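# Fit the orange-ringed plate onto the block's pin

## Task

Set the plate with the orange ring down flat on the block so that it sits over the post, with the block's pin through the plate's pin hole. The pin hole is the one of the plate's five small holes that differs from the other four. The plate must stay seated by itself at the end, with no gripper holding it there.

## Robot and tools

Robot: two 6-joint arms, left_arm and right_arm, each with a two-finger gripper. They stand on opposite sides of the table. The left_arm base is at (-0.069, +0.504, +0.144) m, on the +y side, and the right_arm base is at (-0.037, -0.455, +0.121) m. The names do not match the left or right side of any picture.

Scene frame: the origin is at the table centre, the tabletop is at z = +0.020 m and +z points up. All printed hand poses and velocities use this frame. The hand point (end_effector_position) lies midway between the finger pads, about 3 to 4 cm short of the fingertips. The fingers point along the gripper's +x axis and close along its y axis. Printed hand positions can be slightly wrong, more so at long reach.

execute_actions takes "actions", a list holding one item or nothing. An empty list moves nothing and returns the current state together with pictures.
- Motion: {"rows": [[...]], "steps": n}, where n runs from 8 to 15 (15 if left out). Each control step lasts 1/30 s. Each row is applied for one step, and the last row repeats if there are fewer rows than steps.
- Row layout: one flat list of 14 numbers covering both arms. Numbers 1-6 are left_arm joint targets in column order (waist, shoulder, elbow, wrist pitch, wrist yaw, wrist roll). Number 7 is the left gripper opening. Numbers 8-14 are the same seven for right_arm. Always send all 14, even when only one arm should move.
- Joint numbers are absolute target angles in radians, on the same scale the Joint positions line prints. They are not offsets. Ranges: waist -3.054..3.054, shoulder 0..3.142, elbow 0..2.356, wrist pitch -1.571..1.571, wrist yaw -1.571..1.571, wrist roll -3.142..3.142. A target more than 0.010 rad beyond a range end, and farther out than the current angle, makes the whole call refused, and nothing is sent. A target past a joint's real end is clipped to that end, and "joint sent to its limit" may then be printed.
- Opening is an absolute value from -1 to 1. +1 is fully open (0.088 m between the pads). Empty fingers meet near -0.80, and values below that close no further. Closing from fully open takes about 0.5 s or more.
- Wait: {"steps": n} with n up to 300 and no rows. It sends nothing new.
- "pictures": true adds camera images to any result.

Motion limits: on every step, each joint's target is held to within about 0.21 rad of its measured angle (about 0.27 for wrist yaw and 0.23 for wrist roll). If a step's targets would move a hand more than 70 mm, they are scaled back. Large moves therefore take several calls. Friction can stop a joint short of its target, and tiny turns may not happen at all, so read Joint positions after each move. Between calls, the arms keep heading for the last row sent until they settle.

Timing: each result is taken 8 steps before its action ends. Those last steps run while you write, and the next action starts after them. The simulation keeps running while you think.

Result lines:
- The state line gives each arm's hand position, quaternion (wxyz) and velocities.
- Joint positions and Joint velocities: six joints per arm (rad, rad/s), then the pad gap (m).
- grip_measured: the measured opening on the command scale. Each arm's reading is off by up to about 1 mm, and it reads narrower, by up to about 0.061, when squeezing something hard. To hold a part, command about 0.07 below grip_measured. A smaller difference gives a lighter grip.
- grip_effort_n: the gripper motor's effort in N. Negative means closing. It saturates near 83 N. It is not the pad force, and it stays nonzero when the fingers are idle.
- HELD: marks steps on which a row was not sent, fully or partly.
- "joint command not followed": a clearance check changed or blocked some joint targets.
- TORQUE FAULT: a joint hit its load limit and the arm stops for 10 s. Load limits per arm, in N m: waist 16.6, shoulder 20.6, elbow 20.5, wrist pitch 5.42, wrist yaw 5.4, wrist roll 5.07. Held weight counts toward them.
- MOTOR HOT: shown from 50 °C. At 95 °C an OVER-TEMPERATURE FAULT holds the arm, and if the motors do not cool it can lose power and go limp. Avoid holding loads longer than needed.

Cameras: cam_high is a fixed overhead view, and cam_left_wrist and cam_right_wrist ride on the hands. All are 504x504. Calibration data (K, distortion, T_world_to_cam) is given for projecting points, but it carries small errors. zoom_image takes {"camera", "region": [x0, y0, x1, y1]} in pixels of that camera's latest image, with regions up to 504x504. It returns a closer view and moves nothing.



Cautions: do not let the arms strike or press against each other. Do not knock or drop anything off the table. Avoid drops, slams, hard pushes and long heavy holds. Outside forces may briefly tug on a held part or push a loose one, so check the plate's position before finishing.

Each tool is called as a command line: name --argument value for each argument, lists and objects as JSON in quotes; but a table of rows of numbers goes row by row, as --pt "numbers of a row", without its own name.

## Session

execute_actions --actions '[]'

show_instructions

Scene clock: 0.00 s of 5100.00 s.
left_arm: end_effector_position=(-0.2276, +0.3076, +0.3823) grip_measured=+0.999 grip_effort_n=n/a end_effector_quat_wxyz=(+0.459, +0.250, +0.722, -0.452) end_effector_velocity=(+0.002, +0.005, -0.002) end_effector_angular_velocity=(+0.013, -0.016, -0.012) | right_arm: end_effector_position=(-0.2759, -0.1508, +0.3224) grip_measured=+1.000 grip_effort_n=n/a end_effector_quat_wxyz=(+0.666, +0.272, +0.690, +0.085) end_effector_velocity=(-0.002, -0.004, -0.002) end_effector_angular_velocity=(-0.020, +0.005, +0.016)
Joint positions: left_arm=[-0.103  1.31   1.389 -1.381  0.394 -1.001  0.088] | right_arm=[ 0.472  1.735  1.624 -1.117  0.388  2.59   0.088]
Joint velocities: left_arm=[-0.007 -0.002 -0.002 -0.022 -0.007  0.007 -0.   ] | right_arm=[ 0.002 -0.002 -0.002 -0.007 -0.022 -0.007  0.   ]
Motor temperatures (°C, as the motors report them): left_arm=[22 26 25 24 25 21] | right_arm=[22 24 23 22 23 22]
Heat: left arm: hottest shoulder 26 °C (+0.0 °C/min); right arm: hottest shoulder 24 °C (+0.0 °C/min).
camera_calibration (this result's frames):
cam_left_wrist: T_world_to_cam=[[-0.780577, -0.477785, 0.403016, -0.173362], [-0.262426, 0.835687, 0.482451, -0.473671], [-0.567303, 0.270828, -0.777701, 0.16349], [0, 0, 0, 1]] pos_world=[-0.166877, 0.268733, 0.425537]
cam_right_wrist: T_world_to_cam=[[-0.269435, -0.853623, -0.445794, -0.0600954], [-0.929253, 0.108949, 0.353015, -0.318856], [-0.252773, 0.50937, -0.822586, 0.352739], [0, 0, 0, 1]] pos_world=[-0.223327, -0.196234, 0.375929]

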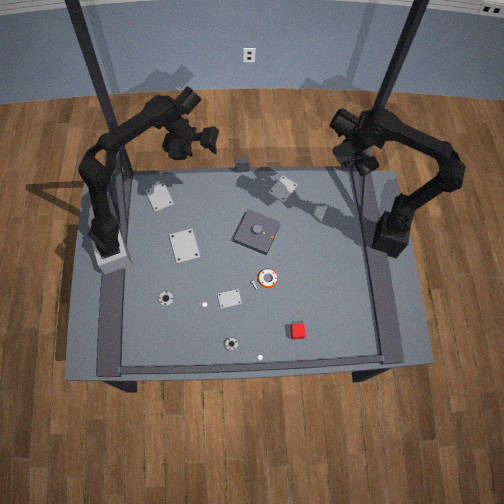

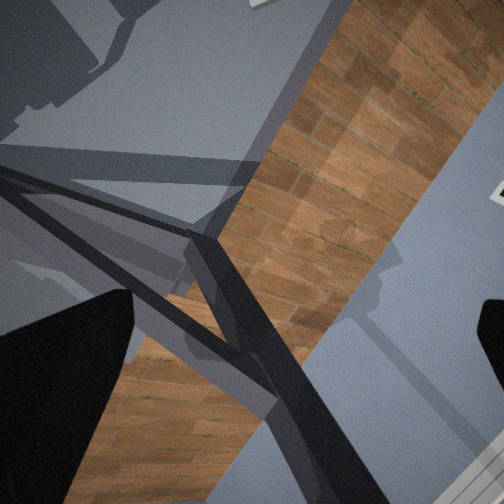

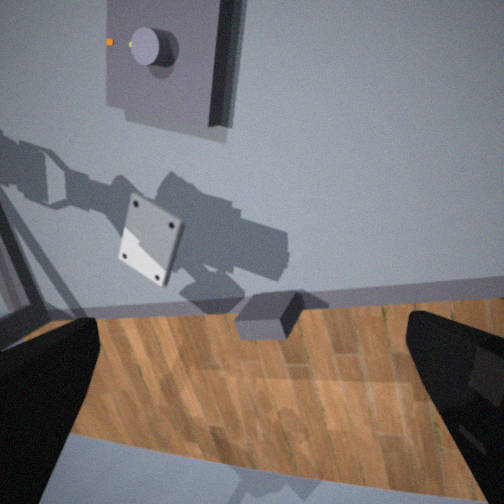

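Reference images for this scene: manual page 1, manual page 2, manual page 3.

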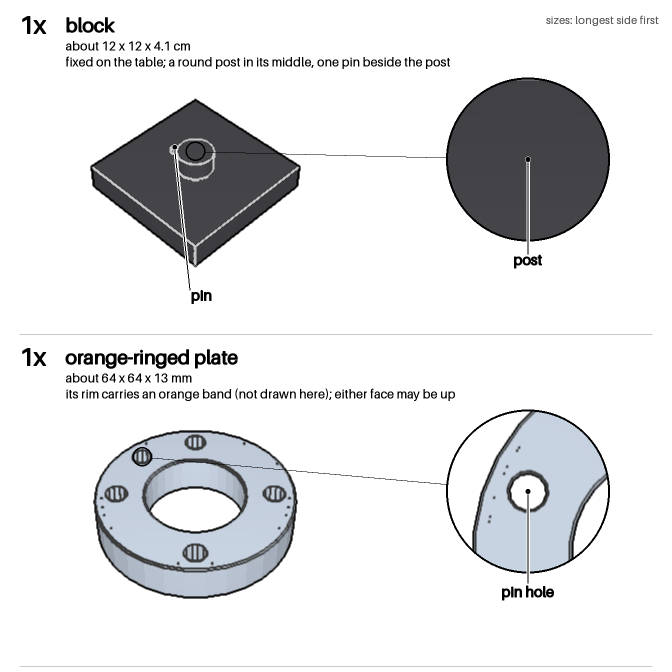

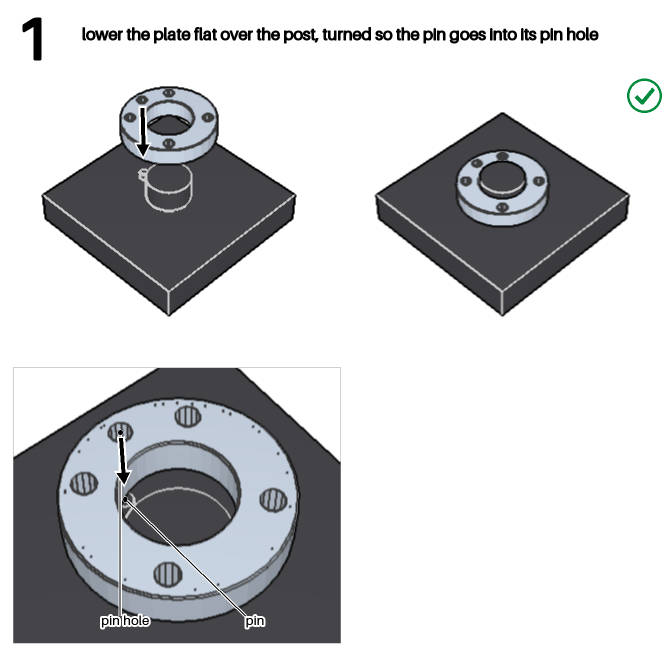

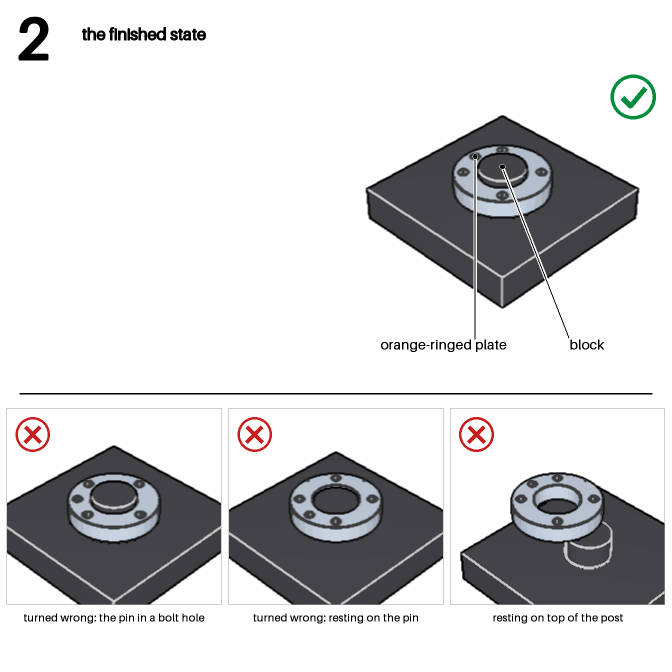

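zoom_image --camera "cam_high" --region '[215, 200, 315, 300]'

zoom_image --camera "cam_high" --region '[248, 258, 288, 298]'

Region (215, 200, 315, 300) of cam_high's 504x504 image, scaled by 5.040, with more detail than that image has.

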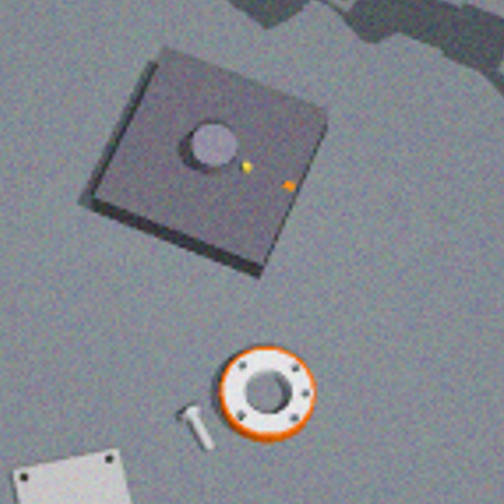

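Region (248, 258, 288, 298) of cam_high's 504x504 image, scaled by 12.600, with more detail than that image has.

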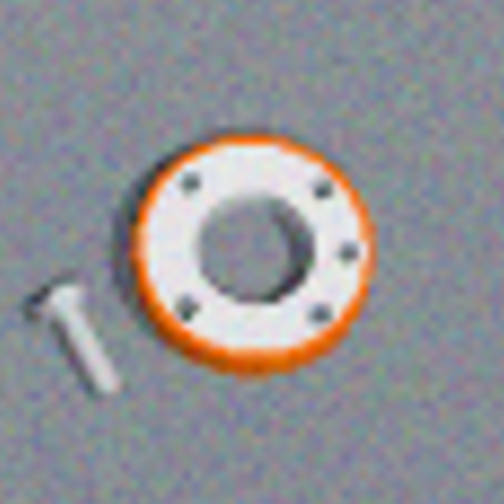

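execute_actions --actions '[{"rows": [[0.25,1.85,1.6,-1.2,0.2,-1.9,1, 0.472,1.735,1.624,-1.117,0.388,2.59,1]], "steps": 12}]'

execute_actions --actions '[{"rows": [[0.602,2.365,1.765,-0.967,0,-2.79,1, 0.472,1.735,1.624,-1.117,0.388,2.59,1]], "steps": 15}]'

execute_actions --actions '[{"steps": 25}]' --pictures true

Scene clock: 4.90 s of 5100.00 s.
left_arm: end_effector_position=(-0.2117, +0.2447, +0.3916) grip_measured=+0.999 grip_effort_n=-1.2 end_effector_quat_wxyz=(+0.526, +0.148, +0.728, -0.414) end_effector_velocity=(+0.250, -0.496, -0.016) end_effector_angular_velocity=(+0.060, -0.201, +2.363) | right_arm: end_effector_position=(-0.2759, -0.1508, +0.3224) grip_measured=+1.000 grip_effort_n=-0.2 end_effector_quat_wxyz=(+0.666, +0.272, +0.690, +0.085) end_effector_velocity=(+0.002, -0.002, -0.002) end_effector_angular_velocity=(-0.014, -0.008, +0.006)
Joint positions: left_arm=[-0.003  1.409  1.494 -1.285  0.308 -1.136  0.088] | right_arm=[ 0.472  1.735  1.624 -1.117  0.388  2.59   0.088]
Joint velocities: left_arm=[ 1.077  0.989  0.779  0.447 -0.623 -1.194 -0.   ] | right_arm=[-0.002 -0.002 -0.007 -0.007 -0.007 -0.007  0.   ]
Motor temperatures (°C, as the motors report them): left_arm=[22 26 26 24 25 21] | right_arm=[22 25 24 22 23 22]
Heat: left arm: hottest shoulder 26 °C (+0.0 °C/min); right arm: hottest shoulder 25 °C (+0.0 °C/min).
Steps of this call (steps 1 to 90: nothing new was sent; then 1.77 s passed at rest; steps 91 to 94: the first 4 steps of this action). Readings (joint positions):
91: left_arm=[-0.095 1.323 1.402 -1.380 0.385 -1.025] | right_arm=[0.472 1.735 1.624 -1.117 0.388 2.590]
92: left_arm=[-0.070 1.345 1.431 -1.349 0.357 -1.062] | right_arm=[0.472 1.735 1.624 -1.117 0.388 2.590]
94: the state above

Scene clock: 5.40 s of 5100.00 s.
left_arm: end_effector_position=(-0.0588, +0.0765, +0.2841) grip_measured=+0.999 grip_effort_n=-2.6 end_effector_quat_wxyz=(-0.659, +0.179, -0.730, +0.015) end_effector_velocity=(+0.462, -0.194, -0.145) end_effector_angular_velocity=(-0.032, -0.075, +2.018) | right_arm: end_effector_position=(-0.2759, -0.1508, +0.3224) grip_measured=+1.000 grip_effort_n=-0.2 end_effector_quat_wxyz=(+0.666, +0.272, +0.690, +0.085) end_effector_velocity=(+0.003, -0.000, -0.000) end_effector_angular_velocity=(-0.000, -0.014, +0.001)
Joint positions: left_arm=[ 0.398  1.939  1.698 -1.048  0.081 -1.766  0.088] | right_arm=[ 0.472  1.735  1.624 -1.117  0.388  2.59   0.088]
Joint velocities: left_arm=[ 0.926  0.73   0.418  0.432 -0.374 -1.033  0.   ] | right_arm=[-0.002 -0.002 -0.002 -0.007  0.007 -0.007  0.   ]
Motor temperatures (°C, as the motors report them): left_arm=[22 26 26 24 25 21] | right_arm=[22 25 24 22 23 22]
Heat: left arm: hottest shoulder 26 °C (+0.0 °C/min); right arm: hottest shoulder 25 °C (+11.1 °C/min).
Steps of this call (steps 1 to 8: the last 8 steps of your previous action; steps 9 to 15: the first 7 steps of this action). Readings (joint positions):
9: left_arm=[0.240 1.766 1.599 -1.198 0.202 -1.574] | right_arm=[0.472 1.735 1.624 -1.117 0.388 2.590]
10: left_arm=[0.258 1.803 1.608 -1.169 0.174 -1.602] | right_arm=[0.472 1.735 1.624 -1.117 0.388 2.590]
12: left_arm=[0.308 1.865 1.644 -1.108 0.130 -1.665] | right_arm=[0.472 1.735 1.624 -1.117 0.388 2.590]
15: the state above

Scene clock: 6.23 s of 5100.00 s.
left_arm: end_effector_position=(+0.0437, +0.0732, +0.1276) grip_measured=+0.999 grip_effort_n=-2.6 end_effector_quat_wxyz=(-0.523, +0.475, -0.529, -0.471) end_effector_velocity=(+0.000, -0.001, +0.000) end_effector_angular_velocity=(-0.005, -0.008, +0.078) | right_arm: end_effector_position=(-0.2759, -0.1508, +0.3224) grip_measured=+1.000 grip_effort_n=-0.2 end_effector_quat_wxyz=(+0.666, +0.272, +0.690, +0.085) end_effector_velocity=(+0.001, -0.001, -0.001) end_effector_angular_velocity=(-0.010, +0.003, -0.006)
Joint positions: left_arm=[ 0.603  2.358  1.763 -0.967  0.006 -2.779  0.088] | right_arm=[ 0.472  1.735  1.624 -1.117  0.388  2.59   0.088]
Joint velocities: left_arm=[-0.002 -0.002 -0.002  0.007 -0.007 -0.081 -0.   ] | right_arm=[-0.002 -0.002 -0.002 -0.007 -0.007  0.007  0.   ]
Motor temperatures (°C, as the motors report them): left_arm=[22 26 26 24 25 21] | right_arm=[22 25 24 22 23 22]
Heat: left arm: hottest shoulder 26 °C (+0.0 °C/min); right arm: hottest shoulder 25 °C (+9.6 °C/min).
Kept back: nothing.
Steps of this call (steps 1 to 8: the last 8 steps of your previous action; steps 9 to 25: the robot went on to your last target). Readings (joint positions):
1: left_arm=[0.429 1.964 1.710 -1.034 0.070 -1.800] | right_arm=[0.472 1.735 1.624 -1.117 0.388 2.590]
2: left_arm=[0.459 1.991 1.720 -1.023 0.059 -1.837] | right_arm=[0.472 1.735 1.624 -1.117 0.388 2.590]
4: left_arm=[0.514 2.052 1.738 -1.003 0.039 -1.920] | right_arm=[0.472 1.735 1.624 -1.117 0.388 2.590]
8: left_arm=[0.585 2.200 1.757 -0.979 0.016 -2.108] | right_arm=[0.472 1.735 1.624 -1.117 0.388 2.590]
25: the state above
camera_calibration (this result's frames):
cam_left_wrist: T_world_to_cam=[[0.99536, -0.093475, -0.0228327, -0.0223436], [-0.0787142, -0.927467, 0.365527, 0.0522635], [-0.0553442, -0.362033, -0.930521, 0.22621], [0, 0, 0, 1]] pos_world=[0.0388733, 0.12828, 0.190879]
cam_right_wrist: T_world_to_cam=[[-0.269435, -0.853623, -0.445794, -0.0600954], [-0.929253, 0.108949, 0.353015, -0.318856], [-0.252773, 0.50937, -0.822586, 0.352739], [0, 0, 0, 1]] pos_world=[-0.223327, -0.196234, 0.375929]

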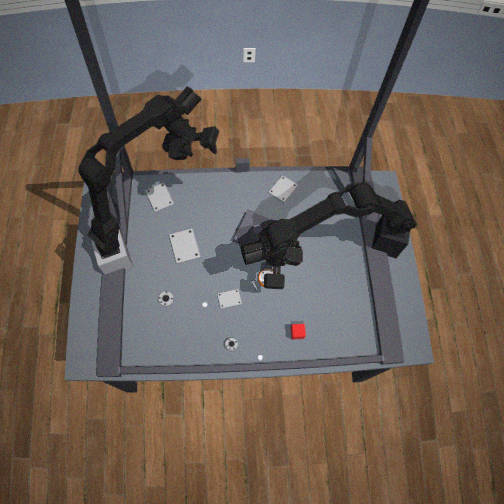

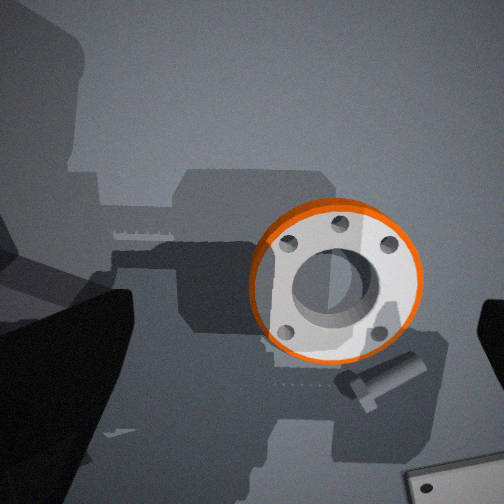

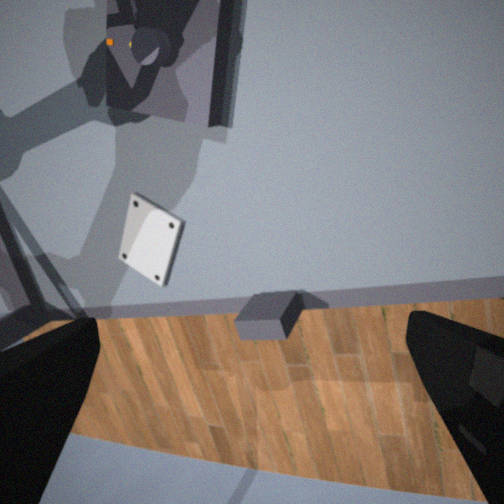

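execute_actions --actions '[{"rows": [[0.608,2.385,1.775,-0.955,0,-2.775,1, 0.472,1.735,1.624,-1.117,0.388,2.59,1],[0.613,2.405,1.787,-0.943,0,-2.775,1, 0.472,1.735,1.624,-1.117,0.388,2.59,1],[0.618,2.425,1.799,-0.93,0,-2.775,1, 0.472,1.735,1.624,-1.117,0.388,2.59,1],[0.623,2.445,1.811,-0.915,0,-2.775,1, 0.472,1.735,1.624,-1.117,0.388,2.59,1],[0.627,2.465,1.823,-0.90,0,-2.775,1, 0.472,1.735,1.624,-1.117,0.388,2.59,1],[0.627,2.478,1.829,-0.892,0,-2.775,1, 0.472,1.735,1.624,-1.117,0.388,2.59,1]], "steps": 12}]'

execute_actions --actions '[{"steps": 16}]' --pictures true

Scene clock: 7.50 s of 5100.00 s.
left_arm: end_effector_position=(+0.0470, +0.0653, +0.1237) grip_measured=+0.999 grip_effort_n=-3.0 end_effector_quat_wxyz=(-0.518, +0.483, -0.531, -0.466) end_effector_velocity=(+0.062, -0.120, -0.076) end_effector_angular_velocity=(-0.307, -0.090, +0.025) | right_arm: end_effector_position=(-0.2759, -0.1508, +0.3224) grip_measured=+1.000 grip_effort_n=-0.2 end_effector_quat_wxyz=(+0.666, +0.272, +0.690, +0.085) end_effector_velocity=(+0.003, -0.001, +0.002) end_effector_angular_velocity=(+0.003, -0.010, +0.001)
Joint positions: left_arm=[ 0.606  2.379  1.783 -0.944  0.006 -2.782  0.088] | right_arm=[ 0.472  1.735  1.624 -1.117  0.388  2.59   0.088]
Joint velocities: left_arm=[ 0.061  0.359  0.32   0.359 -0.007  0.037 -0.   ] | right_arm=[-0.002 -0.007 -0.002 -0.007  0.007 -0.007  0.   ]
Motor temperatures (°C, as the motors report them): left_arm=[22 26 26 24 25 21] | right_arm=[22 26 24 22 23 22]
Heat: left arm: hottest shoulder 26 °C (+0.0 °C/min); right arm: hottest shoulder 26 °C (+16.0 °C/min).
Steps of this call (steps 1 to 30: the robot went on to your last target; steps 31 to 34: nothing new was sent; steps 35 to 38: the first 4 steps of this action). Readings (joint positions):
35: left_arm=[0.603 2.358 1.764 -0.966 0.006 -2.787] | right_arm=[0.472 1.735 1.624 -1.117 0.388 2.590]
36: left_arm=[0.603 2.361 1.766 -0.964 0.006 -2.786] | right_arm=[0.472 1.735 1.624 -1.117 0.388 2.590]
38: the state above

Scene clock: 8.03 s of 5100.00 s.
left_arm: end_effector_position=(+0.0600, +0.0557, +0.0973) grip_measured=+0.999 grip_effort_n=-3.0 end_effector_quat_wxyz=(-0.512, +0.491, -0.528, -0.467) end_effector_velocity=(+0.002, +0.002, -0.001) end_effector_angular_velocity=(+0.009, -0.005, -0.005) | right_arm: end_effector_position=(-0.2759, -0.1508, +0.3224) grip_measured=+1.000 grip_effort_n=-0.2 end_effector_quat_wxyz=(+0.666, +0.272, +0.690, +0.085) end_effector_velocity=(+0.002, -0.002, +0.001) end_effector_angular_velocity=(-0.007, -0.001, +0.006)
Joint positions: left_arm=[ 0.627  2.462  1.824 -0.893  0.005 -2.778  0.088] | right_arm=[ 0.472  1.735  1.624 -1.117  0.388  2.59   0.088]
Joint velocities: left_arm=[ 0.002  0.002  0.002 -0.007 -0.007  0.007  0.   ] | right_arm=[-0.002 -0.007 -0.002 -0.007 -0.007 -0.007  0.   ]
Motor temperatures (°C, as the motors report them): left_arm=[22 27 26 24 25 21] | right_arm=[22 26 24 22 23 22]
Heat: left arm: hottest shoulder 27 °C (+7.5 °C/min); right arm: hottest shoulder 26 °C (+14.9 °C/min).
Kept back: nothing.
Steps of this call (steps 1 to 8: the last 8 steps of your previous action; steps 9 to 16: the robot went on to your last target). Readings (joint positions):
1: left_arm=[0.609 2.392 1.794 -0.932 0.006 -2.781] | right_arm=[0.472 1.735 1.624 -1.117 0.388 2.590]
2: left_arm=[0.612 2.408 1.805 -0.920 0.006 -2.780] | right_arm=[0.472 1.735 1.624 -1.117 0.388 2.590]
4: left_arm=[0.619 2.435 1.816 -0.904 0.005 -2.779] | right_arm=[0.472 1.735 1.624 -1.117 0.388 2.590]
8: left_arm=[0.627 2.461 1.817 -0.897 0.005 -2.778] | right_arm=[0.472 1.735 1.624 -1.117 0.388 2.590]
16: the state above
camera_calibration (this result's frames):
cam_left_wrist: T_world_to_cam=[[0.997427, -0.0707811, -0.0113429, -0.0433963], [-0.0606618, -0.917734, 0.392535, 0.0441466], [-0.0381938, -0.390837, -0.919667, 0.192173], [0, 0, 0, 1]] pos_world=[0.0533025, 0.112552, 0.158914]
cam_right_wrist: T_world_to_cam=[[-0.269435, -0.853623, -0.445794, -0.0600954], [-0.929253, 0.108949, 0.353015, -0.318856], [-0.252773, 0.50937, -0.822586, 0.352739], [0, 0, 0, 1]] pos_world=[-0.223327, -0.196234, 0.375929]

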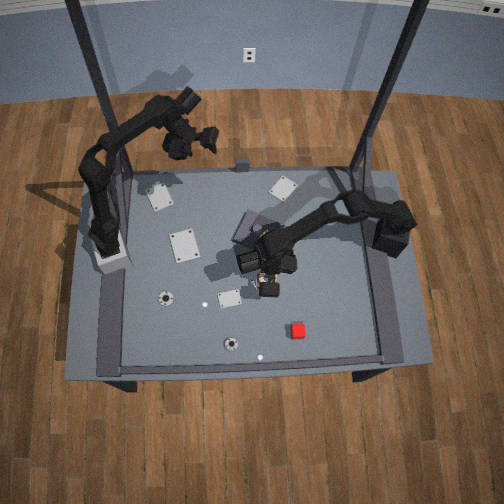

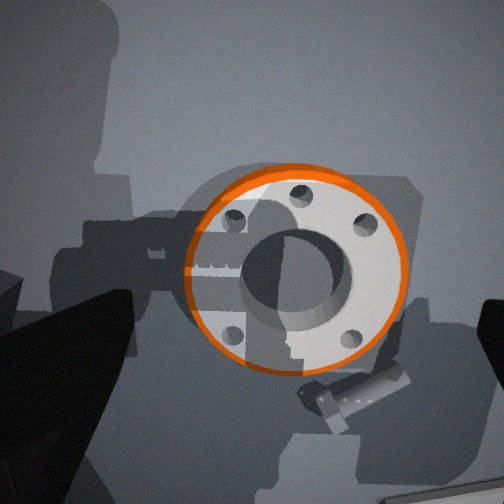

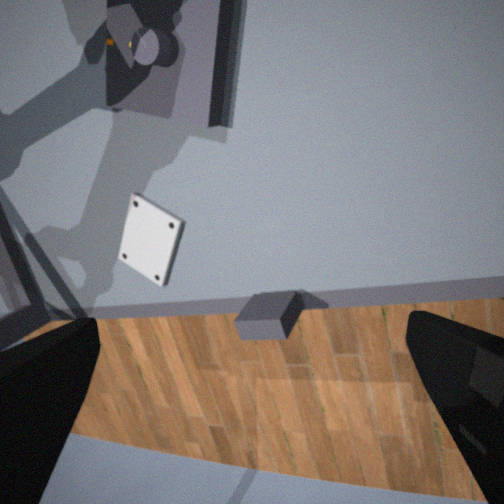

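execute_actions --actions '[{"rows": [[0.626,2.484,1.812,-0.884,0,-2.775,1, 0.472,1.735,1.624,-1.117,0.388,2.59,1],[0.626,2.49,1.808,-0.876,0,-2.775,1, 0.472,1.735,1.624,-1.117,0.388,2.59,1],[0.626,2.496,1.804,-0.868,0,-2.775,1, 0.472,1.735,1.624,-1.117,0.388,2.59,1],[0.626,2.502,1.80,-0.86,0,-2.775,1, 0.472,1.735,1.624,-1.117,0.388,2.59,1],[0.626,2.508,1.796,-0.852,0,-2.775,1, 0.472,1.735,1.624,-1.117,0.388,2.59,1],[0.626,2.513,1.793,-0.844,0,-2.775,1, 0.472,1.735,1.624,-1.117,0.388,2.59,1],[0.626,2.517,1.79,-0.836,0,-2.775,1, 0.472,1.735,1.624,-1.117,0.388,2.59,1]], "steps": 12}]'

execute_actions --actions '[{"steps": 16}]' --pictures true

Scene clock: 9.37 s of 5100.00 s.
left_arm: end_effector_position=(+0.0604, +0.0544, +0.0946) grip_measured=+0.999 grip_effort_n=-3.0 end_effector_quat_wxyz=(-0.511, +0.493, -0.529, -0.465) end_effector_velocity=(+0.001, -0.004, -0.050) end_effector_angular_velocity=(-0.029, -0.015, +0.005) | right_arm: end_effector_position=(-0.2759, -0.1508, +0.3224) grip_measured=+1.000 grip_effort_n=-0.2 end_effector_quat_wxyz=(+0.666, +0.272, +0.690, +0.085) end_effector_velocity=(+0.003, -0.000, -0.000) end_effector_angular_velocity=(-0.000, -0.014, +0.001)
Joint positions: left_arm=[ 0.627  2.466  1.819 -0.877  0.005 -2.778  0.088] | right_arm=[ 0.472  1.735  1.624 -1.117  0.388  2.59   0.088]
Joint velocities: left_arm=[-0.002  0.076 -0.076  0.183 -0.007 -0.007 -0.   ] | right_arm=[-0.002 -0.002 -0.002 -0.007  0.007 -0.007  0.   ]
Motor temperatures (°C, as the motors report them): left_arm=[22 27 26 24 25 21] | right_arm=[22 26 24 22 23 22]
Heat: left arm: hottest shoulder 27 °C (+6.4 °C/min); right arm: hottest shoulder 26 °C (+12.8 °C/min).
Steps of this call (steps 1 to 15: the robot went on to your last target; steps 16 to 36: nothing new was sent; steps 37 to 40: the first 4 steps of this action). Readings (joint positions):
37: left_arm=[0.627 2.462 1.824 -0.892 0.005 -2.778] | right_arm=[0.472 1.735 1.624 -1.117 0.388 2.590]
38: left_arm=[0.627 2.463 1.823 -0.889 0.005 -2.778] | right_arm=[0.472 1.735 1.624 -1.117 0.388 2.590]
40: the state above

Scene clock: 9.90 s of 5100.00 s.
left_arm: end_effector_position=(+0.0590, +0.0590, +0.0738) grip_measured=+0.999 grip_effort_n=-2.6 end_effector_quat_wxyz=(-0.514, +0.487, -0.526, -0.471) end_effector_velocity=(+0.000, -0.001, +0.001) end_effector_angular_velocity=(-0.005, -0.009, -0.010) | right_arm: end_effector_position=(-0.2759, -0.1508, +0.3224) grip_measured=+1.000 grip_effort_n=-0.2 end_effector_quat_wxyz=(+0.666, +0.272, +0.690, +0.085) end_effector_velocity=(+0.002, -0.002, +0.001) end_effector_angular_velocity=(-0.007, -0.001, +0.006)
Joint positions: left_arm=[ 0.627  2.501  1.796 -0.838  0.005 -2.778  0.088] | right_arm=[ 0.472  1.735  1.624 -1.117  0.388  2.59   0.088]
Joint velocities: left_arm=[-0.002 -0.002 -0.002  0.007 -0.007  0.007  0.   ] | right_arm=[-0.002 -0.007 -0.002 -0.007 -0.007 -0.007  0.   ]
Motor temperatures (°C, as the motors report them): left_arm=[22 27 26 24 25 21] | right_arm=[22 26 24 22 23 22]
Heat: left arm: hottest shoulder 27 °C (+6.1 °C/min); right arm: hottest shoulder 26 °C (+12.1 °C/min).
Kept back: nothing.
Steps of this call (steps 1 to 8: the last 8 steps of your previous action; steps 9 to 16: the robot went on to your last target). Readings (joint positions):
1: left_arm=[0.627 2.469 1.817 -0.870 0.005 -2.778] | right_arm=[0.472 1.735 1.624 -1.117 0.388 2.590]
2: left_arm=[0.627 2.473 1.813 -0.863 0.005 -2.778] | right_arm=[0.472 1.735 1.624 -1.117 0.388 2.590]
4: left_arm=[0.627 2.484 1.806 -0.851 0.005 -2.778] | right_arm=[0.472 1.735 1.624 -1.117 0.388 2.590]
8: left_arm=[0.627 2.500 1.797 -0.842 0.005 -2.778] | right_arm=[0.472 1.735 1.624 -1.117 0.388 2.590]
16: the state above
camera_calibration (this result's frames):
cam_left_wrist: T_world_to_cam=[[0.997384, -0.070629, -0.0154148, -0.0421907], [-0.0593923, -0.922136, 0.382279, 0.0572733], [-0.0412145, -0.380363, -0.923918, 0.171679], [0, 0, 0, 1]] pos_world=[0.0525576, 0.115134, 0.136073]
cam_right_wrist: T_world_to_cam=[[-0.269435, -0.853623, -0.445794, -0.0600954], [-0.929253, 0.108949, 0.353015, -0.318856], [-0.252773, 0.50937, -0.822586, 0.352739], [0, 0, 0, 1]] pos_world=[-0.223327, -0.196234, 0.375929]

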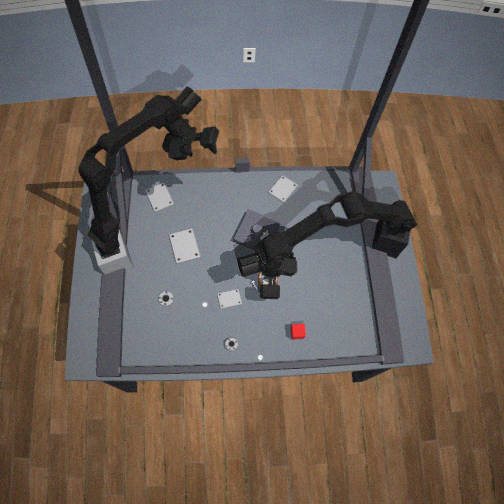

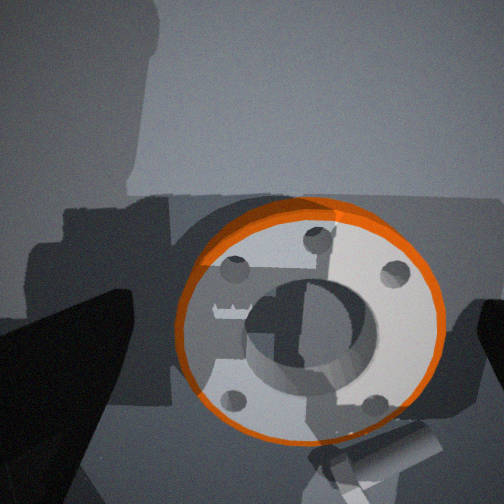

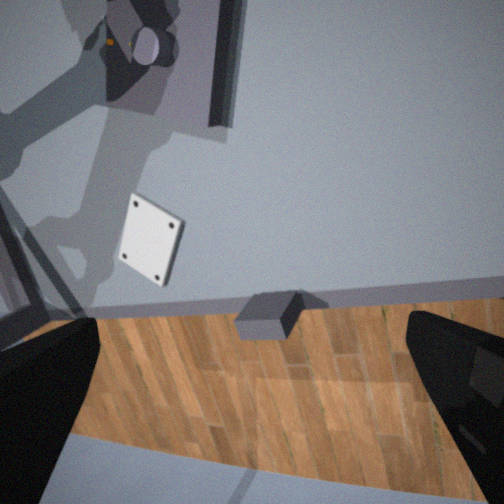

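execute_actions --actions '[{"rows": [[0.626,2.517,1.79,-0.836,0,-2.775,0.8, 0.472,1.735,1.624,-1.117,0.388,2.59,1],[0.626,2.517,1.79,-0.836,0,-2.775,0.7, 0.472,1.735,1.624,-1.117,0.388,2.59,1],[0.626,2.517,1.79,-0.836,0,-2.775,0.62, 0.472,1.735,1.624,-1.117,0.388,2.59,1],[0.626,2.517,1.79,-0.836,0,-2.775,0.57, 0.472,1.735,1.624,-1.117,0.388,2.59,1],[0.626,2.517,1.79,-0.836,0,-2.775,0.53, 0.472,1.735,1.624,-1.117,0.388,2.59,1],[0.626,2.517,1.79,-0.836,0,-2.775,0.49, 0.472,1.735,1.624,-1.117,0.388,2.59,1],[0.626,2.517,1.79,-0.836,0,-2.775,0.45, 0.472,1.735,1.624,-1.117,0.388,2.59,1],[0.626,2.517,1.79,-0.836,0,-2.775,0.42, 0.472,1.735,1.624,-1.117,0.388,2.59,1],[0.626,2.517,1.79,-0.836,0,-2.775,0.40, 0.472,1.735,1.624,-1.117,0.388,2.59,1]], "steps": 14}]'

execute_actions --actions '[{"steps": 10}]' --pictures true

Scene clock: 10.87 s of 5100.00 s.
left_arm: end_effector_position=(+0.0591, +0.0589, +0.0738) grip_measured=+0.639 grip_effort_n=-14.2 end_effector_quat_wxyz=(-0.514, +0.487, -0.526, -0.471) end_effector_velocity=(-0.001, +0.002, +0.000) end_effector_angular_velocity=(+0.009, -0.005, +0.005) | right_arm: end_effector_position=(-0.2759, -0.1508, +0.3224) grip_measured=+1.000 grip_effort_n=-0.2 end_effector_quat_wxyz=(+0.666, +0.272, +0.690, +0.085) end_effector_velocity=(+0.002, -0.005, -0.003) end_effector_angular_velocity=(-0.030, -0.005, +0.011)
Joint positions: left_arm=[ 0.627  2.501  1.796 -0.837  0.005 -2.778  0.07 ] | right_arm=[ 0.472  1.735  1.624 -1.117  0.388  2.59   0.088]
Joint velocities: left_arm=[-0.002 -0.002 -0.002 -0.007 -0.007 -0.007 -0.076] | right_arm=[-0.002 -0.002 -0.002 -0.022 -0.022 -0.007  0.   ]
Motor temperatures (°C, as the motors report them): left_arm=[22 27 26 24 25 21] | right_arm=[22 26 24 22 23 22]
Heat: left arm: hottest shoulder 27 °C (+5.5 °C/min); right arm: hottest shoulder 26 °C (+11.0 °C/min).
Steps of this call (steps 1 to 15: the robot went on to your last target; steps 16 to 23: nothing new was sent; steps 24 to 29: the first 6 steps of this action). Readings (joint positions):
24: left_arm=[0.627 2.501 1.796 -0.837 0.005 -2.778] | right_arm=[0.472 1.735 1.624 -1.117 0.388 2.590]
25: left_arm=[0.627 2.501 1.796 -0.837 0.005 -2.778] | right_arm=[0.472 1.735 1.624 -1.117 0.388 2.590]
27: left_arm=[0.627 2.501 1.796 -0.837 0.005 -2.778] | right_arm=[0.472 1.735 1.624 -1.117 0.388 2.590]
29: the state above

Scene clock: 11.20 s of 5100.00 s.
left_arm: end_effector_position=(+0.0591, +0.0589, +0.0738) grip_measured=+0.447 grip_effort_n=-83.5 end_effector_quat_wxyz=(-0.514, +0.487, -0.526, -0.470) end_effector_velocity=(+0.003, -0.004, +0.001) end_effector_angular_velocity=(-0.019, -0.013, +0.010) | right_arm: end_effector_position=(-0.2759, -0.1508, +0.3224) grip_measured=+1.000 grip_effort_n=-0.2 end_effector_quat_wxyz=(+0.666, +0.272, +0.690, +0.085) end_effector_velocity=(+0.001, -0.001, +0.001) end_effector_angular_velocity=(-0.007, -0.001, +0.006)
Joint positions: left_arm=[ 0.627  2.501  1.796 -0.837  0.005 -2.778  0.061] | right_arm=[ 0.472  1.735  1.624 -1.117  0.388  2.59   0.088]
Joint velocities: left_arm=[ 0.002 -0.002 -0.002  0.022 -0.007 -0.007 -0.   ] | right_arm=[-0.002 -0.002  0.002 -0.007 -0.007 -0.007  0.   ]
Motor temperatures (°C, as the motors report them): left_arm=[22 28 26 24 25 21] | right_arm=[22 26 24 22 23 22]
Heat: left arm: hottest shoulder 28 °C (+10.7 °C/min); right arm: hottest shoulder 26 °C (+10.7 °C/min).
Kept back: nothing.
Steps of this call (steps 1 to 8: the last 8 steps of your previous action; steps 9 to 10: the robot went on to your last target). Readings (joint positions):
1: left_arm=[0.627 2.501 1.796 -0.837 0.005 -2.778] | right_arm=[0.472 1.735 1.624 -1.117 0.388 2.590]
2: left_arm=[0.627 2.501 1.796 -0.837 0.005 -2.778] | right_arm=[0.472 1.735 1.624 -1.117 0.388 2.590]
4: left_arm=[0.627 2.501 1.796 -0.837 0.005 -2.778] | right_arm=[0.472 1.735 1.624 -1.117 0.388 2.590]
8: left_arm=[0.627 2.501 1.796 -0.837 0.005 -2.778] | right_arm=[0.472 1.735 1.624 -1.117 0.388 2.590]
10: the state above
camera_calibration (this result's frames):
cam_left_wrist: T_world_to_cam=[[0.997391, -0.0706222, -0.0149255, -0.0423102], [-0.0595628, -0.922037, 0.382491, 0.0572066], [-0.0407742, -0.380605, -0.923839, 0.171642], [0, 0, 0, 1]] pos_world=[0.0526058, 0.115086, 0.136057]
cam_right_wrist: T_world_to_cam=[[-0.269435, -0.853623, -0.445794, -0.0600954], [-0.929253, 0.108949, 0.353015, -0.318856], [-0.252773, 0.50937, -0.822586, 0.352739], [0, 0, 0, 1]] pos_world=[-0.223327, -0.196234, 0.375929]

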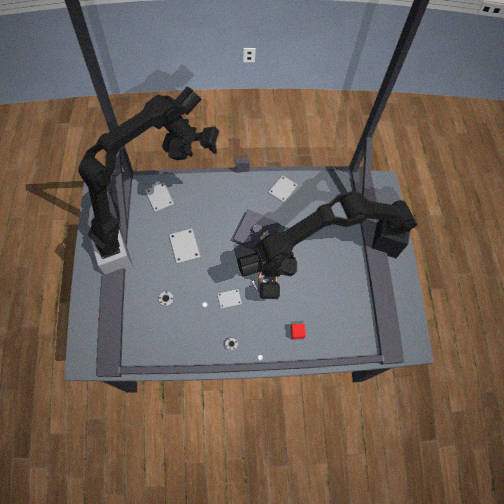

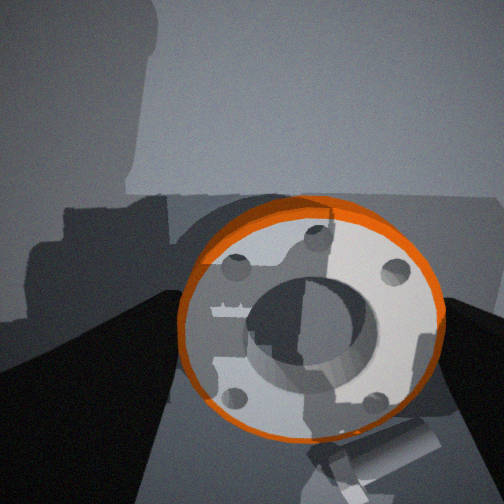

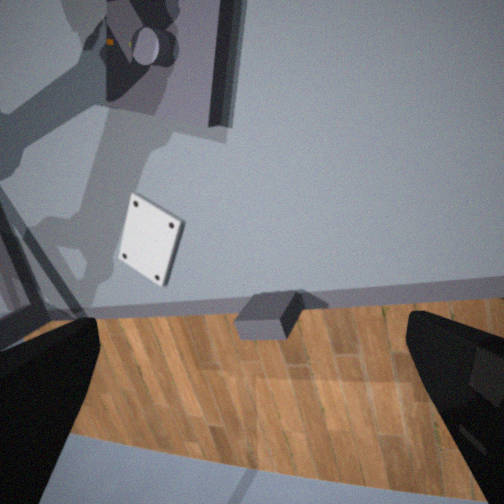

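execute_actions --actions '[{"rows": [[0.626,2.49,1.81,-0.86,0,-2.78,0.38, 0.472,1.735,1.624,-1.117,0.388,2.59,1],[0.626,2.485,1.825,-0.88,0,-2.78,0.38, 0.472,1.735,1.624,-1.117,0.388,2.59,1],[0.626,2.48,1.845,-0.90,0,-2.78,0.38, 0.472,1.735,1.624,-1.117,0.388,2.59,1],[0.626,2.48,1.865,-0.92,0,-2.785,0.38, 0.472,1.735,1.624,-1.117,0.388,2.59,1],[0.626,2.48,1.885,-0.94,0,-2.785,0.38, 0.472,1.735,1.624,-1.117,0.388,2.59,1],[0.62,2.48,1.905,-0.96,0,-2.79,0.38, 0.472,1.735,1.624,-1.117,0.388,2.59,1],[0.61,2.48,1.925,-0.98,0,-2.79,0.38, 0.472,1.735,1.624,-1.117,0.388,2.59,1],[0.595,2.48,1.945,-1.0,0,-2.795,0.38, 0.472,1.735,1.624,-1.117,0.388,2.59,1],[0.575,2.48,1.965,-1.02,0,-2.795,0.38, 0.472,1.735,1.624,-1.117,0.388,2.59,1],[0.555,2.48,1.985,-1.04,0,-2.80,0.38, 0.472,1.735,1.624,-1.117,0.388,2.59,1],[0.53,2.48,2.0,-1.05,0,-2.80,0.38, 0.472,1.735,1.624,-1.117,0.388,2.59,1],[0.505,2.48,2.013,-1.057,0,-2.80,0.38, 0.472,1.735,1.624,-1.117,0.388,2.59,1],[0.48,2.48,2.013,-1.057,0,-2.80,0.38, 0.472,1.735,1.624,-1.117,0.388,2.59,1],[0.455,2.48,2.013,-1.057,0,-2.80,0.38, 0.472,1.735,1.624,-1.117,0.388,2.59,1],[0.43,2.48,2.013,-1.057,0,-2.80,0.38, 0.472,1.735,1.624,-1.117,0.388,2.59,1]], "steps": 15}]'

execute_actions --actions '[{"rows": [[0.405,2.48,2.013,-1.057,0,-2.80,0.38, 0.472,1.735,1.624,-1.117,0.388,2.59,1],[0.38,2.48,2.013,-1.057,0,-2.80,0.38, 0.472,1.735,1.624,-1.117,0.388,2.59,1],[0.355,2.48,2.013,-1.057,0,-2.80,0.38, 0.472,1.735,1.624,-1.117,0.388,2.59,1],[0.33,2.48,2.013,-1.057,0,-2.80,0.38, 0.472,1.735,1.624,-1.117,0.388,2.59,1],[0.31,2.48,2.013,-1.057,0,-2.80,0.38, 0.472,1.735,1.624,-1.117,0.388,2.59,1],[0.29,2.48,2.013,-1.057,0,-2.80,0.38, 0.472,1.735,1.624,-1.117,0.388,2.59,1],[0.275,2.48,2.013,-1.057,0,-2.80,0.38, 0.472,1.735,1.624,-1.117,0.388,2.59,1],[0.263,2.48,2.013,-1.057,0,-2.80,0.38, 0.472,1.735,1.624,-1.117,0.388,2.59,1],[0.255,2.48,2.013,-1.057,0,-2.80,0.38, 0.472,1.735,1.624,-1.117,0.388,2.59,1]], "steps": 12}]'

execute_actions --actions '[{"steps": 16}]' --pictures true

zoom_image --camera "cam_left_wrist" --region '[170, 170, 450, 450]'

Scene clock: 13.30 s of 5100.00 s.
left_arm: end_effector_position=(+0.0593, +0.0571, +0.0892) grip_measured=+0.447 grip_effort_n=-83.5 end_effector_quat_wxyz=(-0.517, +0.480, -0.522, -0.479) end_effector_velocity=(+0.009, -0.072, +0.137) end_effector_angular_velocity=(-0.057, -0.039, +0.020) | right_arm: end_effector_position=(-0.2759, -0.1508, +0.3224) grip_measured=+1.000 grip_effort_n=-0.2 end_effector_quat_wxyz=(+0.666, +0.272, +0.690, +0.085) end_effector_velocity=(-0.000, -0.003, -0.002) end_effector_angular_velocity=(-0.020, +0.005, +0.011)
Joint positions: left_arm=[ 0.626  2.501  1.863 -0.929  0.005 -2.782  0.061] | right_arm=[ 0.472  1.735  1.624 -1.117  0.388  2.59   0.088]
Joint velocities: left_arm=[-0.032 -0.002  0.584 -0.52  -0.022 -0.051  0.   ] | right_arm=[-0.002 -0.002 -0.002 -0.007 -0.022 -0.007  0.   ]
Motor temperatures (°C, as the motors report them): left_arm=[22 28 26 24 25 21] | right_arm=[22 26 25 22 23 22]
Heat: left arm: hottest shoulder 28 °C (+9.0 °C/min); right arm: hottest shoulder 26 °C (+9.0 °C/min).
Steps of this call (steps 1 to 15: the robot went on to your last target; steps 16 to 56: nothing new was sent; steps 57 to 63: the first 7 steps of this action). Readings (joint positions):
57: left_arm=[0.627 2.501 1.796 -0.839 0.005 -2.778] | right_arm=[0.472 1.735 1.624 -1.117 0.388 2.590]
58: left_arm=[0.627 2.501 1.800 -0.847 0.005 -2.778] | right_arm=[0.472 1.735 1.624 -1.117 0.388 2.590]
60: left_arm=[0.627 2.501 1.816 -0.879 0.005 -2.778] | right_arm=[0.472 1.735 1.624 -1.117 0.388 2.590]
63: the state above

Scene clock: 13.70 s of 5100.00 s.
left_arm: end_effector_position=(-0.0421, +0.0228, +0.1274) grip_measured=+0.447 grip_effort_n=-83.5 end_effector_quat_wxyz=(-0.560, +0.432, -0.574, -0.413) end_effector_velocity=(-0.405, -0.011, +0.002) end_effector_angular_velocity=(+0.048, -0.019, -0.825) | right_arm: end_effector_position=(-0.2759, -0.1508, +0.3224) grip_measured=+1.000 grip_effort_n=-0.7 end_effector_quat_wxyz=(+0.666, +0.272, +0.690, +0.085) end_effector_velocity=(+0.002, -0.005, -0.002) end_effector_angular_velocity=(-0.020, -0.015, +0.011)
Joint positions: left_arm=[ 0.402  2.492  2.006 -1.051  0.001 -2.796  0.061] | right_arm=[ 0.472  1.735  1.624 -1.117  0.388  2.59   0.088]
Joint velocities: left_arm=[-0.847 -0.007 -0.002 -0.051 -0.022 -0.022  0.   ] | right_arm=[ 0.002 -0.002 -0.002 -0.022 -0.007 -0.007  0.   ]
Motor temperatures (°C, as the motors report them): left_arm=[22 28 26 24 25 21] | right_arm=[22 26 25 22 23 22]
Heat: left arm: hottest shoulder 28 °C (+8.8 °C/min); right arm: hottest shoulder 26 °C (+8.8 °C/min).
Steps of this call (steps 1 to 8: the last 8 steps of your previous action; steps 9 to 12: the first 4 steps of this action). Readings (joint positions):
9: left_arm=[0.489 2.493 2.000 -1.044 0.001 -2.796] | right_arm=[0.472 1.735 1.624 -1.117 0.388 2.590]
10: left_arm=[0.460 2.492 2.003 -1.047 0.001 -2.796] | right_arm=[0.472 1.735 1.624 -1.117 0.388 2.590]
12: the state above

Scene clock: 14.23 s of 5100.00 s.
left_arm: end_effector_position=(-0.1064, +0.0253, +0.1249) grip_measured=+0.447 grip_effort_n=-83.5 end_effector_quat_wxyz=(-0.591, +0.392, -0.598, -0.375) end_effector_velocity=(-0.031, -0.062, +0.114) end_effector_angular_velocity=(-0.300, +0.017, -0.049) | right_arm: end_effector_position=(-0.2759, -0.1508, +0.3224) grip_measured=+1.000 grip_effort_n=-0.7 end_effector_quat_wxyz=(+0.666, +0.272, +0.690, +0.085) end_effector_velocity=(+0.002, -0.002, +0.001) end_effector_angular_velocity=(-0.007, -0.008, +0.019)
Joint positions: left_arm=[ 0.265  2.495  2.002 -1.052 -0.007 -2.797  0.061] | right_arm=[ 0.472  1.735  1.624 -1.117  0.388  2.59   0.088]
Joint velocities: left_arm=[-0.056 -0.144  0.193 -0.037 -0.007 -0.007 -0.   ] | right_arm=[-0.002 -0.007 -0.002 -0.007 -0.007 -0.022  0.   ]
Motor temperatures (°C, as the motors report them): left_arm=[22 29 27 24 25 21] | right_arm=[22 27 25 22 23 22]
Heat: left arm: hottest shoulder 29 °C (+12.6 °C/min); right arm: hottest shoulder 27 °C (+12.6 °C/min).
Kept back: nothing.
Steps of this call (steps 1 to 8: the last 8 steps of your previous action; steps 9 to 16: the robot went on to your last target). Readings (joint positions):
1: left_arm=[0.374 2.492 2.006 -1.052 0.001 -2.797] | right_arm=[0.472 1.735 1.624 -1.117 0.388 2.590]
2: left_arm=[0.347 2.492 2.006 -1.054 0.001 -2.797] | right_arm=[0.472 1.735 1.624 -1.117 0.388 2.590]
4: left_arm=[0.301 2.492 2.006 -1.055 0.001 -2.797] | right_arm=[0.472 1.735 1.624 -1.117 0.388 2.590]
8: left_arm=[0.252 2.494 1.997 -1.085 -0.003 -2.797] | right_arm=[0.472 1.735 1.624 -1.117 0.388 2.590]
16: the state above
camera_calibration (this result's frames):
cam_left_wrist: T_world_to_cam=[[0.915953, -0.401243, -0.00577574, 0.119731], [-0.369788, -0.849563, 0.376164, -0.0371891], [-0.15584, -0.342413, -0.926535, 0.186366], [0, 0, 0, 1]] pos_world=[-0.0943767, 0.0802608, 0.187355]
cam_right_wrist: T_world_to_cam=[[-0.269435, -0.853623, -0.445794, -0.0600954], [-0.929253, 0.108949, 0.353015, -0.318856], [-0.252773, 0.50937, -0.822586, 0.352739], [0, 0, 0, 1]] pos_world=[-0.223327, -0.196234, 0.375929]

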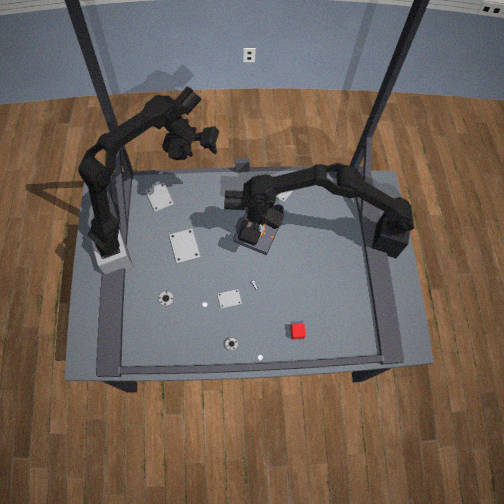

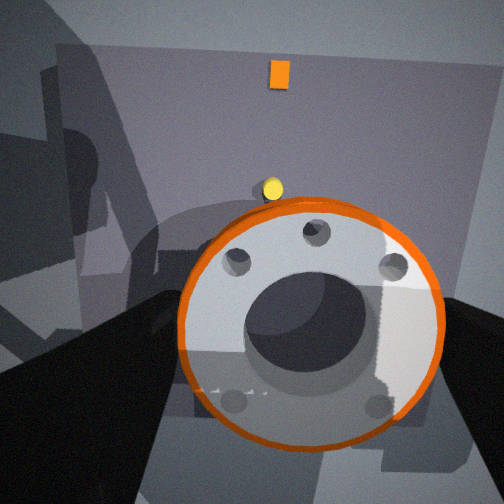

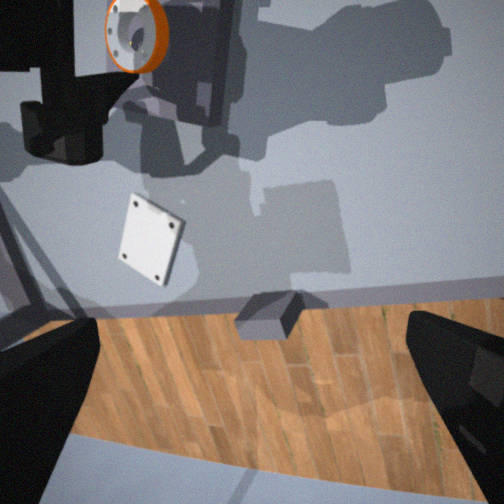

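Region (170, 170, 450, 450) of cam_left_wrist's 504x504 image, scaled by 1.800, with more detail than that image has.

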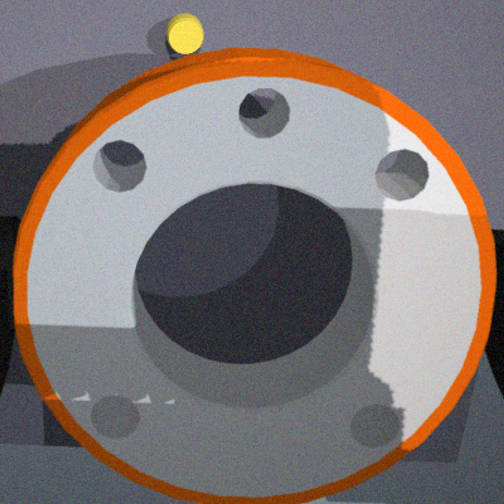

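execute_actions --actions '[]'

zoom_image --camera "cam_left_wrist" --region '[170, 170, 450, 450]'

zoom_image --camera "cam_right_wrist" --region '[80, 0, 240, 130]'

Scene clock: 15.10 s of 5100.00 s.
left_arm: end_effector_position=(-0.1112, +0.0232, +0.1313) grip_measured=+0.447 grip_effort_n=-83.5 end_effector_quat_wxyz=(-0.589, +0.392, -0.603, -0.368) end_effector_velocity=(+0.000, +0.003, -0.002) end_effector_angular_velocity=(+0.011, -0.008, +0.020) | right_arm: end_effector_position=(-0.2759, -0.1508, +0.3224) grip_measured=+1.000 grip_effort_n=-0.2 end_effector_quat_wxyz=(+0.666, +0.272, +0.690, +0.085) end_effector_velocity=(+0.001, -0.001, -0.003) end_effector_angular_velocity=(-0.014, -0.008, +0.006)
Joint positions: left_arm=[ 0.256  2.486  2.011 -1.057 -0.005 -2.797  0.061] | right_arm=[ 0.472  1.735  1.624 -1.117  0.388  2.59   0.088]
Joint velocities: left_arm=[-0.002  0.002 -0.002 -0.007 -0.007 -0.022 -0.   ] | right_arm=[-0.002  0.002 -0.002 -0.007 -0.007 -0.007  0.   ]
Motor temperatures (°C, as the motors report them): left_arm=[22 29 27 24 25 21] | right_arm=[22 27 25 22 23 22]
Heat: left arm: hottest shoulder 29 °C (+11.9 °C/min); right arm: hottest shoulder 27 °C (+11.9 °C/min).
Kept back: nothing.
Steps of this call (steps 1 to 26: the robot went on to your last target). Readings (joint positions):
1: left_arm=[0.264 2.491 2.007 -1.053 -0.006 -2.797] | right_arm=[0.472 1.735 1.624 -1.117 0.388 2.590]
2: left_arm=[0.262 2.487 2.010 -1.054 -0.006 -2.797] | right_arm=[0.472 1.735 1.624 -1.117 0.388 2.590]
4: left_arm=[0.258 2.486 2.011 -1.055 -0.005 -2.797] | right_arm=[0.472 1.735 1.624 -1.117 0.388 2.590]
8: left_arm=[0.256 2.486 2.011 -1.057 -0.005 -2.797] | right_arm=[0.472 1.735 1.624 -1.117 0.388 2.590]
26: the state above
camera_calibration (this result's frames):
cam_left_wrist: T_world_to_cam=[[0.91221, -0.409714, -0.0028649, 0.12274], [-0.376553, -0.841093, 0.388292, -0.0457497], [-0.161498, -0.353125, -0.921532, 0.189772], [0, 0, 0, 1]] pos_world=[-0.0985435, 0.0788217, 0.192997]
cam_right_wrist: T_world_to_cam=[[-0.269435, -0.853623, -0.445794, -0.0600954], [-0.929253, 0.108949, 0.353015, -0.318856], [-0.252773, 0.50937, -0.822586, 0.352739], [0, 0, 0, 1]] pos_world=[-0.223327, -0.196234, 0.375929]

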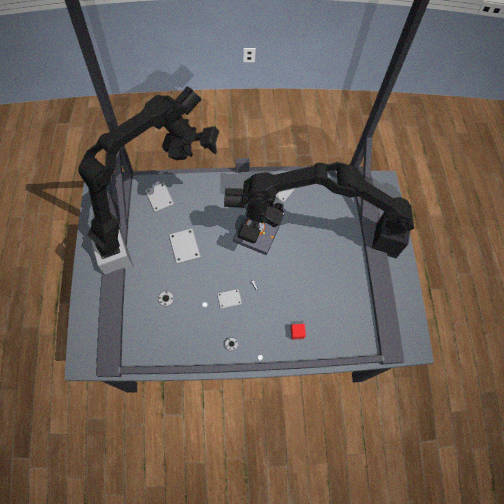

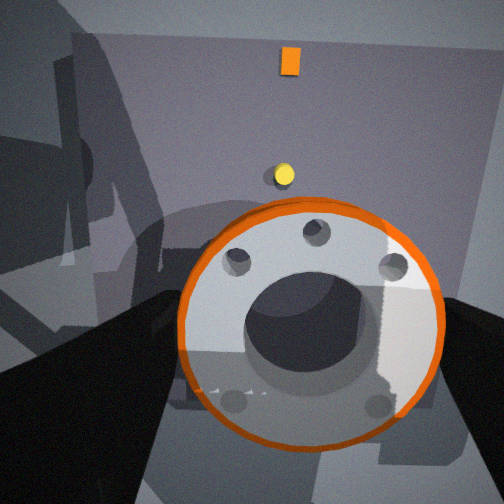

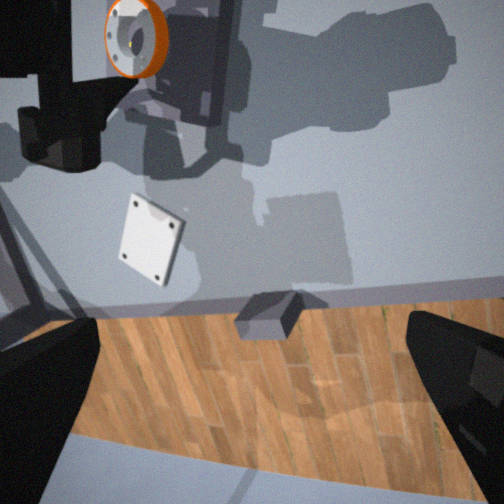

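Region (170, 170, 450, 450) of cam_left_wrist's 504x504 image, scaled by 1.800, with more detail than that image has.

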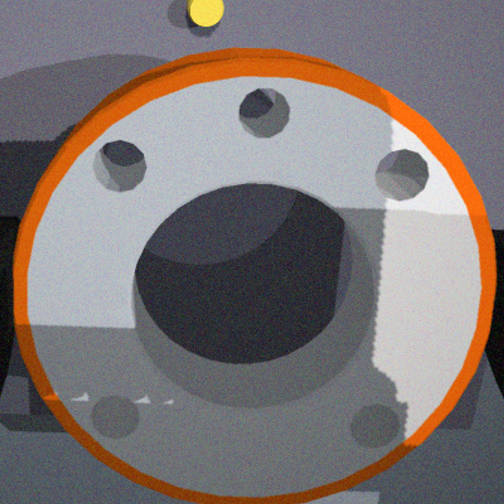

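Region (80, 0, 240, 130) of cam_right_wrist's 504x504 image, scaled by 3.150, with more detail than that image has; it fills the top 410 rows of this view, and the rest is white.

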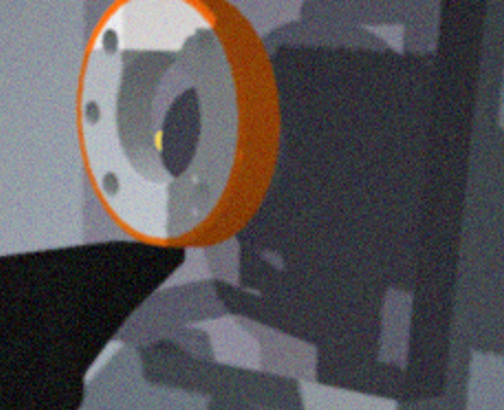

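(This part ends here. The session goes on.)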